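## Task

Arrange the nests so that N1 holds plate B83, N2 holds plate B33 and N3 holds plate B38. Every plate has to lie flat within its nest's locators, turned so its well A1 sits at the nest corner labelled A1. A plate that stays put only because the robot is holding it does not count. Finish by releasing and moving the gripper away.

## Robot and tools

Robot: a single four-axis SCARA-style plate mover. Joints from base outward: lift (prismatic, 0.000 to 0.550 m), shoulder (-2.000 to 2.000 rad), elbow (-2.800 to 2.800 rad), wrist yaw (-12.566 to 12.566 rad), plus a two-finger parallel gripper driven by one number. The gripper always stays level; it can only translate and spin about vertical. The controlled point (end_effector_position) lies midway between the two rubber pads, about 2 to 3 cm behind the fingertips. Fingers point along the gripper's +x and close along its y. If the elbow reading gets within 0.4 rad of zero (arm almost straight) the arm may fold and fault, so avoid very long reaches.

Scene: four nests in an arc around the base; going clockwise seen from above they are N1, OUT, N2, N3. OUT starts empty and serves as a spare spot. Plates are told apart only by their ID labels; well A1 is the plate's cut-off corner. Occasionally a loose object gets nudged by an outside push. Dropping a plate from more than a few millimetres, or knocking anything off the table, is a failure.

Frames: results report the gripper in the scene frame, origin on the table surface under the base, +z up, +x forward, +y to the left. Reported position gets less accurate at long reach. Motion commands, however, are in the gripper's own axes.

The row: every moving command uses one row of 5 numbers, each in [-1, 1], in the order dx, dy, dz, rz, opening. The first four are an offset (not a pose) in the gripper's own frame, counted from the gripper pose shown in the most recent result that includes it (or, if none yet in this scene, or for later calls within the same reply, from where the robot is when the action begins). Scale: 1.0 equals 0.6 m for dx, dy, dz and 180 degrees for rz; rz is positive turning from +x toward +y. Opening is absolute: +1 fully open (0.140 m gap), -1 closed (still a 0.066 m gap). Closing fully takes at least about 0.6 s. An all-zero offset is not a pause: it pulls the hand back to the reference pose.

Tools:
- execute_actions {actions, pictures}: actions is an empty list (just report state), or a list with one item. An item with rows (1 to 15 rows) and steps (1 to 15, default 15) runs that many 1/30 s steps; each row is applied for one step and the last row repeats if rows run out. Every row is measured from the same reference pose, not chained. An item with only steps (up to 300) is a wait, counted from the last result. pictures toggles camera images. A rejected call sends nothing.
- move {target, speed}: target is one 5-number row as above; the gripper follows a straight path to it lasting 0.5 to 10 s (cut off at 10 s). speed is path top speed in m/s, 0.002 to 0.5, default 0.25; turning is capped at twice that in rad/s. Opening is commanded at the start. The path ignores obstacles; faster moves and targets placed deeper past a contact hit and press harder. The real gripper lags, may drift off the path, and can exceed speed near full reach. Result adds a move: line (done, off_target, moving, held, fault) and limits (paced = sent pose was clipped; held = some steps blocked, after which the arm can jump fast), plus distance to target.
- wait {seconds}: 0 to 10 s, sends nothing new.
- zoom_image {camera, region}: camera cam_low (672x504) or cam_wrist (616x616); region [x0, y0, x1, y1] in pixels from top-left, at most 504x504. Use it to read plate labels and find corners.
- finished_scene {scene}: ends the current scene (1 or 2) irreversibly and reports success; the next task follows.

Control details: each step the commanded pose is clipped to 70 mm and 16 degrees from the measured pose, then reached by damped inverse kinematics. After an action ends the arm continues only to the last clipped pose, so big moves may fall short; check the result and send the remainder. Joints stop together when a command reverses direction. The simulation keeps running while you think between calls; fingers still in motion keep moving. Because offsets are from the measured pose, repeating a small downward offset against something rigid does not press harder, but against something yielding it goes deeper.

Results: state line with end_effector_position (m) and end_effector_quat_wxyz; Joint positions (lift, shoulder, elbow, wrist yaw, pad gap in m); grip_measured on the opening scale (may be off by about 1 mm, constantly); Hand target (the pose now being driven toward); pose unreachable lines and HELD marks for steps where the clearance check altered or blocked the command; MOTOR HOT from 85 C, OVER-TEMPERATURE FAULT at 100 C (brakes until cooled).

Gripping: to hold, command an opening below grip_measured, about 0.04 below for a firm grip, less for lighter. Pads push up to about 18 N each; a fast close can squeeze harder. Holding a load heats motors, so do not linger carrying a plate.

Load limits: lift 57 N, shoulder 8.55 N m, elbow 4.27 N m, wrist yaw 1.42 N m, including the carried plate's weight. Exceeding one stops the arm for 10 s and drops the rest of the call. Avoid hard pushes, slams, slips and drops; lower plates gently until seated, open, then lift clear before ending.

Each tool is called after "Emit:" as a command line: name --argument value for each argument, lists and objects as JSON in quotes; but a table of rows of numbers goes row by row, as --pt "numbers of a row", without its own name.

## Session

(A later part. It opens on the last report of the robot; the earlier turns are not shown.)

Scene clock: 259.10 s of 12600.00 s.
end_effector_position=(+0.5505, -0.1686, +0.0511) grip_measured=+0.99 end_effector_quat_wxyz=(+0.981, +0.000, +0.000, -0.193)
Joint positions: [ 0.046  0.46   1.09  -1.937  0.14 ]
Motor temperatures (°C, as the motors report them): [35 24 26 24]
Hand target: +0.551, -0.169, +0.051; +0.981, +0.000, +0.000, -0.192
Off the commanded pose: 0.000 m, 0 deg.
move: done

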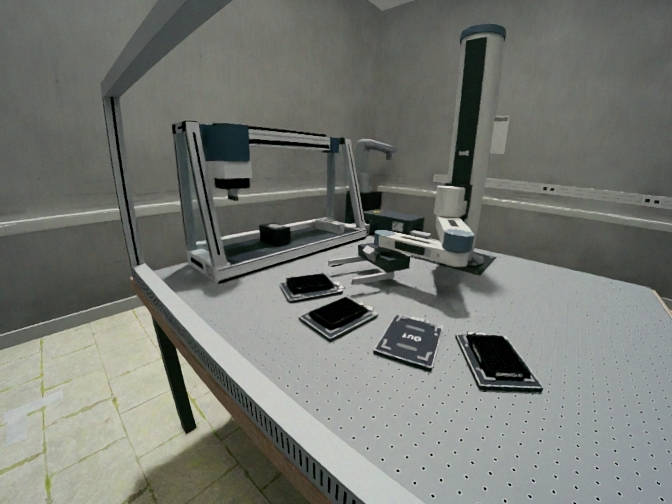

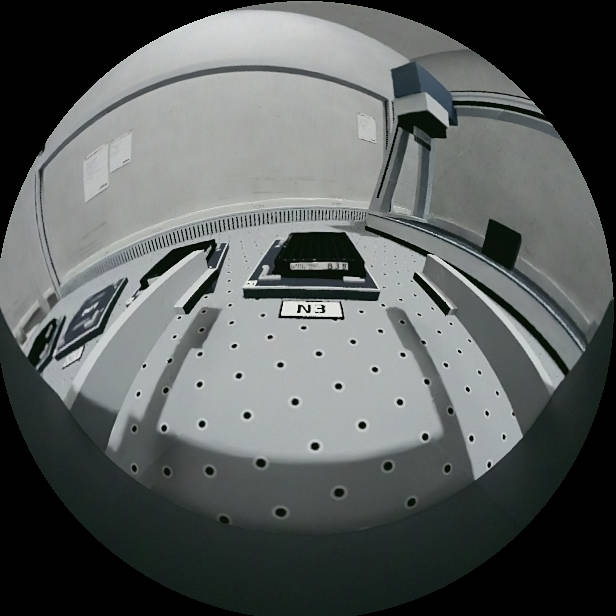

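Emit:
move --target '[0.25, 0.0, 0.0, 0.0, 1.0]' --speed 0.2

Emit:
move --target '[0.0, 0.0, -0.03, 0.0, 1.0]' --speed 0.1

Emit:
move --target '[0.0, 0.045, 0.0, 0.0, 1.0]' --speed 0.03

Scene clock: 271.50 s of 12600.00 s.
end_effector_position=(+0.6893, -0.2254, +0.0511) grip_measured=+0.99 end_effector_quat_wxyz=(+0.981, +0.000, +0.000, -0.193)
Joint positions: [ 0.046  0.15   1.887 -2.424  0.14 ]
Motor temperatures (°C, as the motors report them): [36 24 26 24]
Hand target: +0.689, -0.225, +0.051; +0.981, +0.000, +0.000, -0.193
Off the commanded pose: 0.000 m, 0 deg.
After step 90, 8.27 s passed at rest.
move: done

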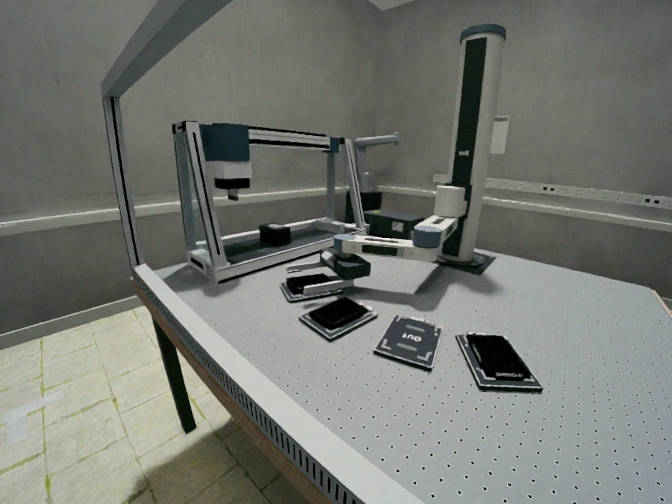

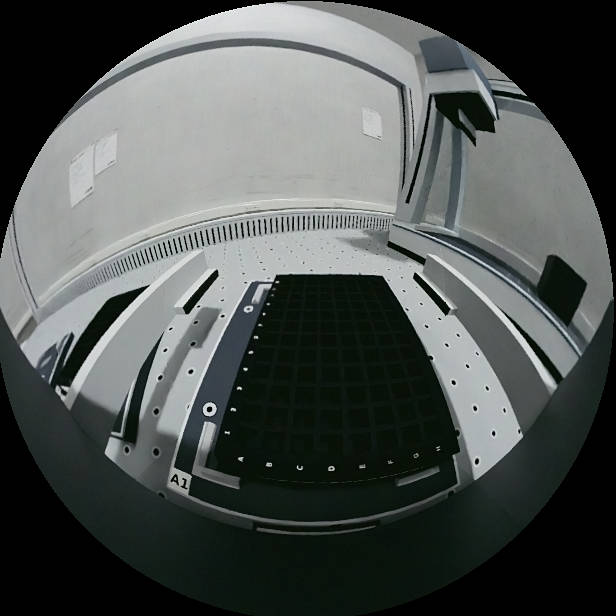

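Scene clock: 272.20 s of 12600.00 s.
end_effector_position=(+0.6893, -0.2254, +0.0330) grip_measured=+0.99 end_effector_quat_wxyz=(+0.981, +0.000, +0.000, -0.193)
Joint positions: [ 0.028  0.15   1.887 -2.424  0.14 ]
Motor temperatures (°C, as the motors report them): [36 24 26 24]
Hand target: +0.689, -0.225, +0.033; +0.981, +0.000, +0.000, -0.193
Off the commanded pose: 0.000 m, 0 deg.
move: done

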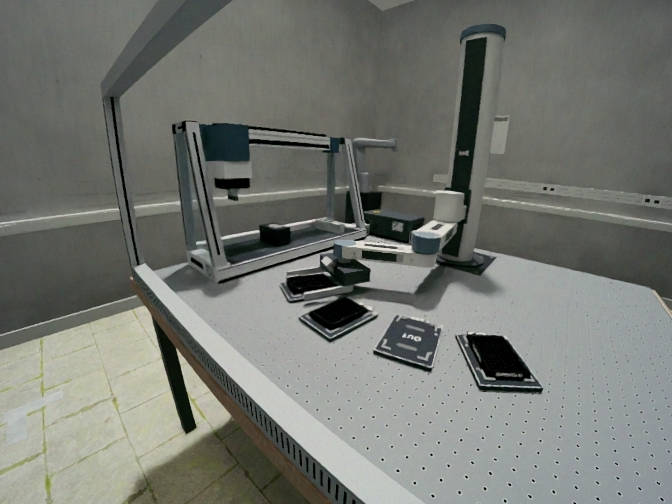

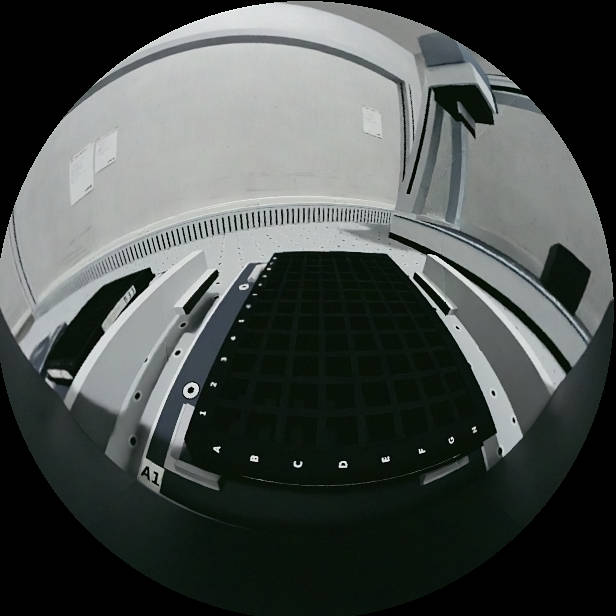

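Scene clock: 273.33 s of 12600.00 s.
end_effector_position=(+0.6996, -0.2003, +0.0330) grip_measured=+0.99 end_effector_quat_wxyz=(+0.981, +0.000, +0.000, -0.192)
Joint positions: [ 0.028  0.214  1.886 -2.488  0.14 ]
Motor temperatures (°C, as the motors report them): [36 24 26 24]
Hand target: +0.700, -0.200, +0.033; +0.981, +0.000, +0.000, -0.193
Off the commanded pose: 0.000 m, 0 deg.
move: done

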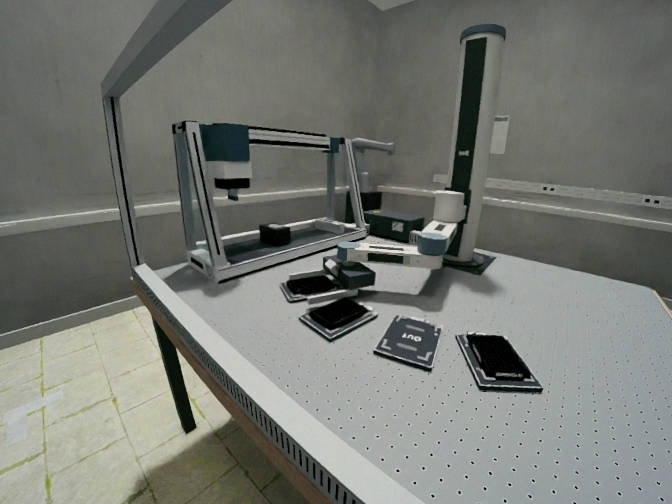

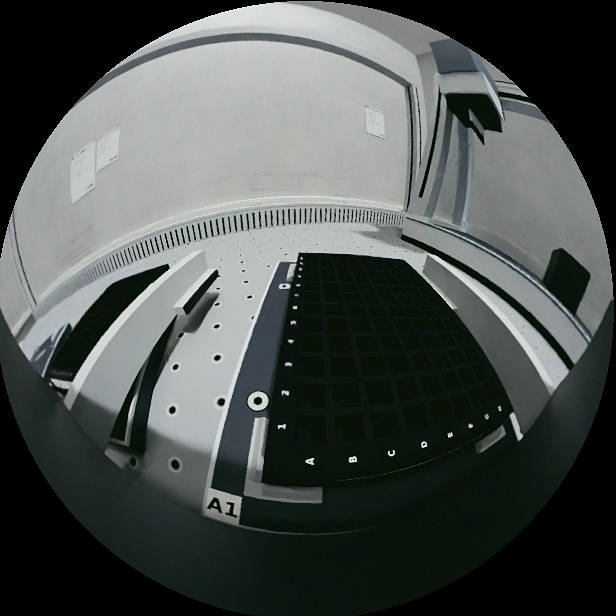

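Emit:
move --target '[0.0, -0.045, 0.0, 0.0, 1.0]' --speed 0.1

Emit:
move --target '[0.0, 0.0, 0.03, 0.0, 1.0]' --speed 0.1

Emit:
move --target '[-0.2, 0.0, 0.0, 0.0, 1.0]' --speed 0.2

Scene clock: 280.77 s of 12600.00 s.
end_effector_position=(+0.6892, -0.2255, +0.0330) grip_measured=+0.99 end_effector_quat_wxyz=(+0.981, +0.000, +0.000, -0.193)
Joint positions: [ 0.028  0.15   1.887 -2.424  0.14 ]
Motor temperatures (°C, as the motors report them): [36 24 26 24]
Hand target: +0.689, -0.225, +0.033; +0.981, +0.000, +0.000, -0.192
Off the commanded pose: 0.000 m, 0 deg.
After step 90, 3.73 s passed at rest.
move: done

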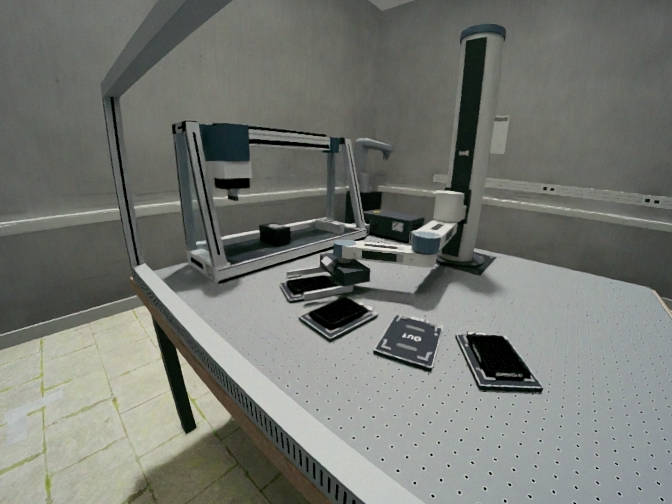

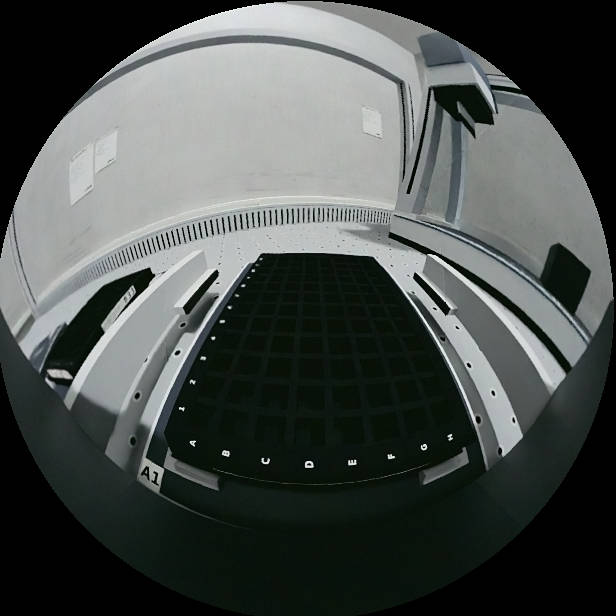

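Scene clock: 281.47 s of 12600.00 s.
end_effector_position=(+0.6892, -0.2255, +0.0511) grip_measured=+0.99 end_effector_quat_wxyz=(+0.981, +0.000, +0.000, -0.193)
Joint positions: [ 0.046  0.15   1.887 -2.424  0.14 ]
Motor temperatures (°C, as the motors report them): [36 24 26 24]
Hand target: +0.689, -0.226, +0.051; +0.981, +0.000, +0.000, -0.193
Off the commanded pose: 0.000 m, 0 deg.
move: done

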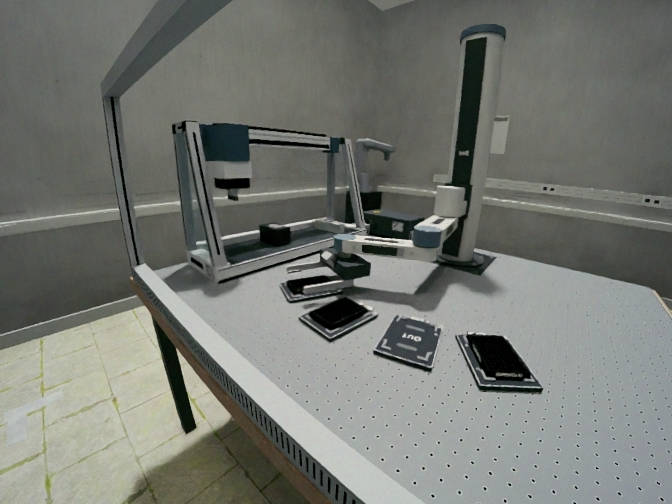

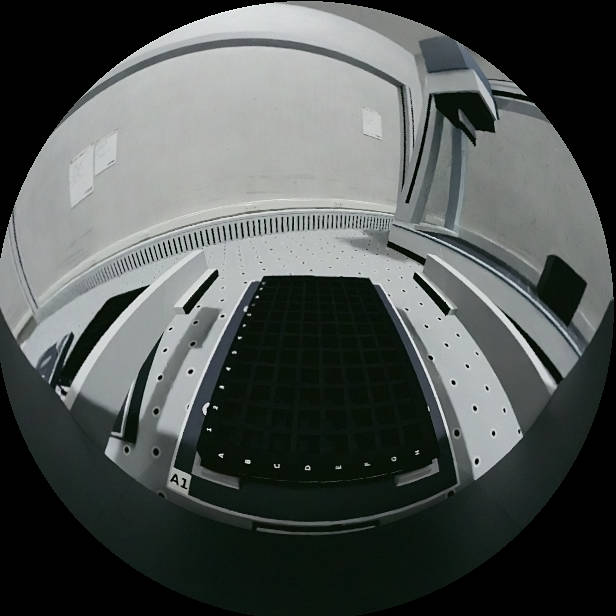

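Scene clock: 282.43 s of 12600.00 s.
end_effector_position=(+0.5781, -0.1801, +0.0511) grip_measured=+0.99 end_effector_quat_wxyz=(+0.981, +0.000, +0.000, -0.193)
Joint positions: [ 0.046  0.413  1.229 -2.03   0.14 ]
Motor temperatures (°C, as the motors report them): [36 24 26 24]
Hand target: +0.578, -0.180, +0.051; +0.981, +0.000, +0.000, -0.193
Off the commanded pose: 0.000 m, 0 deg.
move: done

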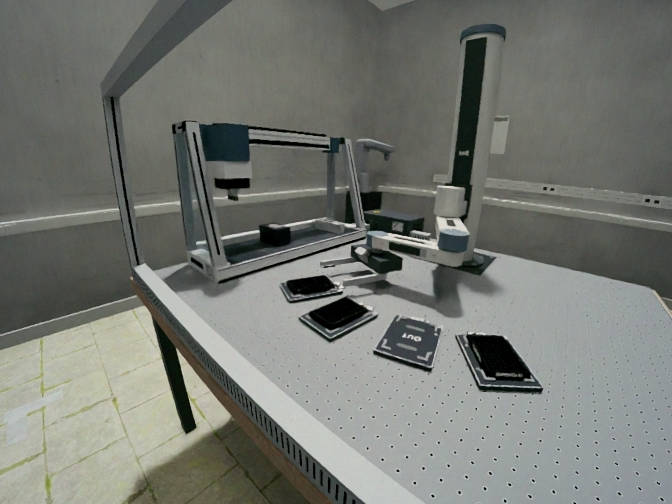

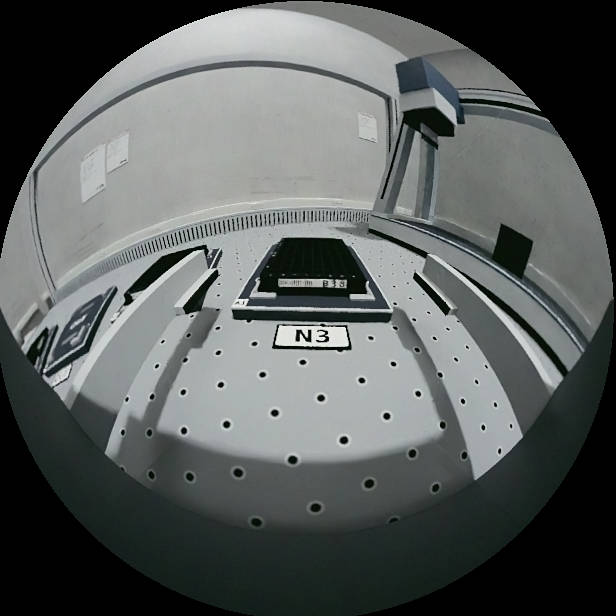

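Emit:
move --target '[-0.273, 0.5, 0.0, 0.233, 1.0]' --speed 0.3

Scene clock: 294.13 s of 12600.00 s.
end_effector_position=(+0.5401, +0.1597, +0.0511) grip_measured=+0.99 end_effector_quat_wxyz=(+0.985, +0.000, +0.000, +0.171)
Joint positions: [ 0.046  1.369  1.032 -2.057  0.14 ]
Motor temperatures (°C, as the motors report them): [36 24 26 24]
Hand target: +0.540, +0.160, +0.051; +0.985, +0.000, +0.000, +0.171
Off the commanded pose: 0.000 m, 0 deg.
After step 90, 7.07 s passed at rest.
move: done

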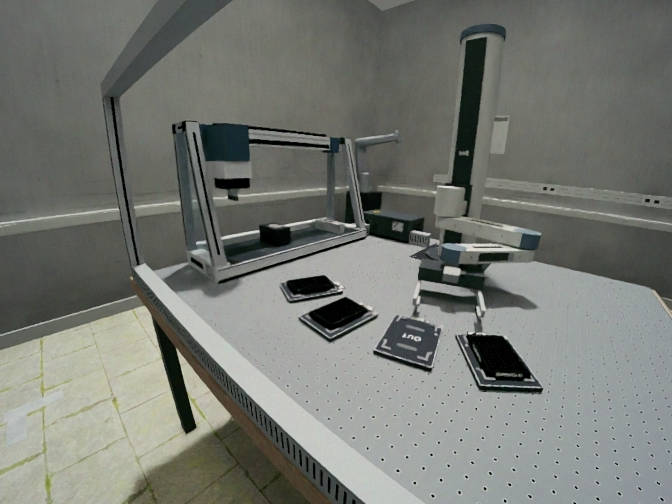

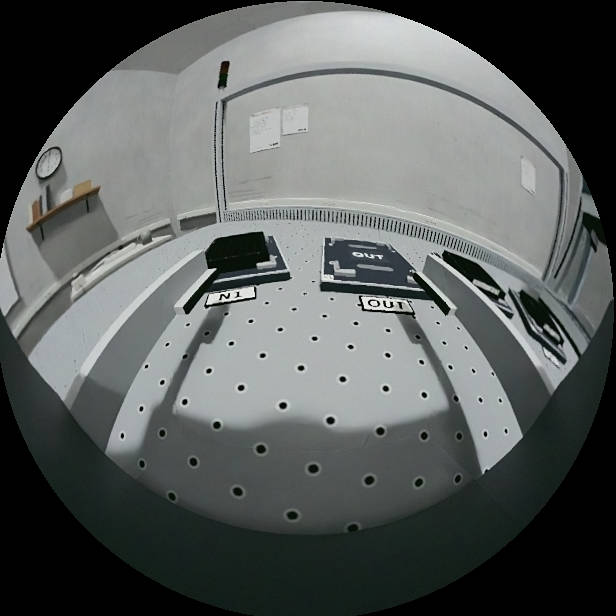

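Emit:
move --target '[0.156, 0.139, 0.02, 0.067, 1.0]' --speed 0.3

Scene clock: 301.83 s of 12600.00 s.
end_effector_position=(+0.6001, +0.2699, +0.0631) grip_measured=+0.99 end_effector_quat_wxyz=(+0.962, +0.000, +0.000, +0.274)
Joint positions: [ 0.058  1.29   1.542 -2.277  0.14 ]
Motor temperatures (°C, as the motors report them): [36 24 26 24]
Hand target: +0.600, +0.270, +0.063; +0.962, +0.000, +0.000, +0.274
Off the commanded pose: 0.000 m, 0 deg.
After step 90, 3.87 s passed at rest.
move: done

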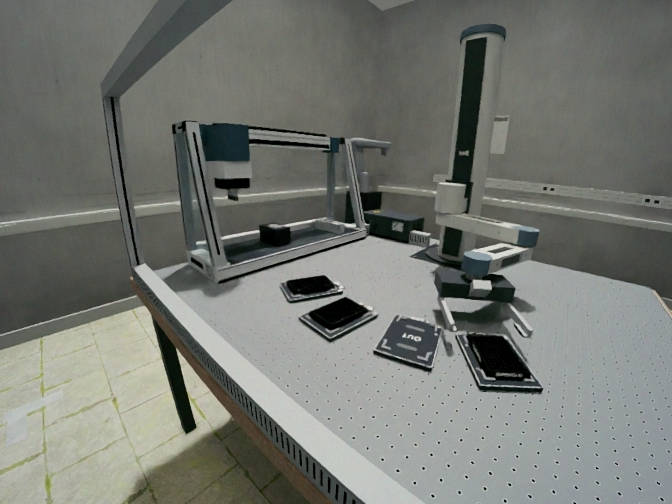

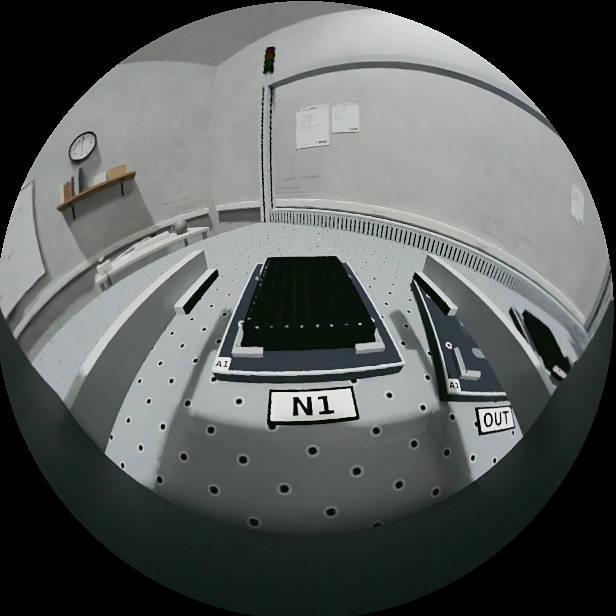

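Emit:
finished_scene --scene 1

The scene is finished: the task was done.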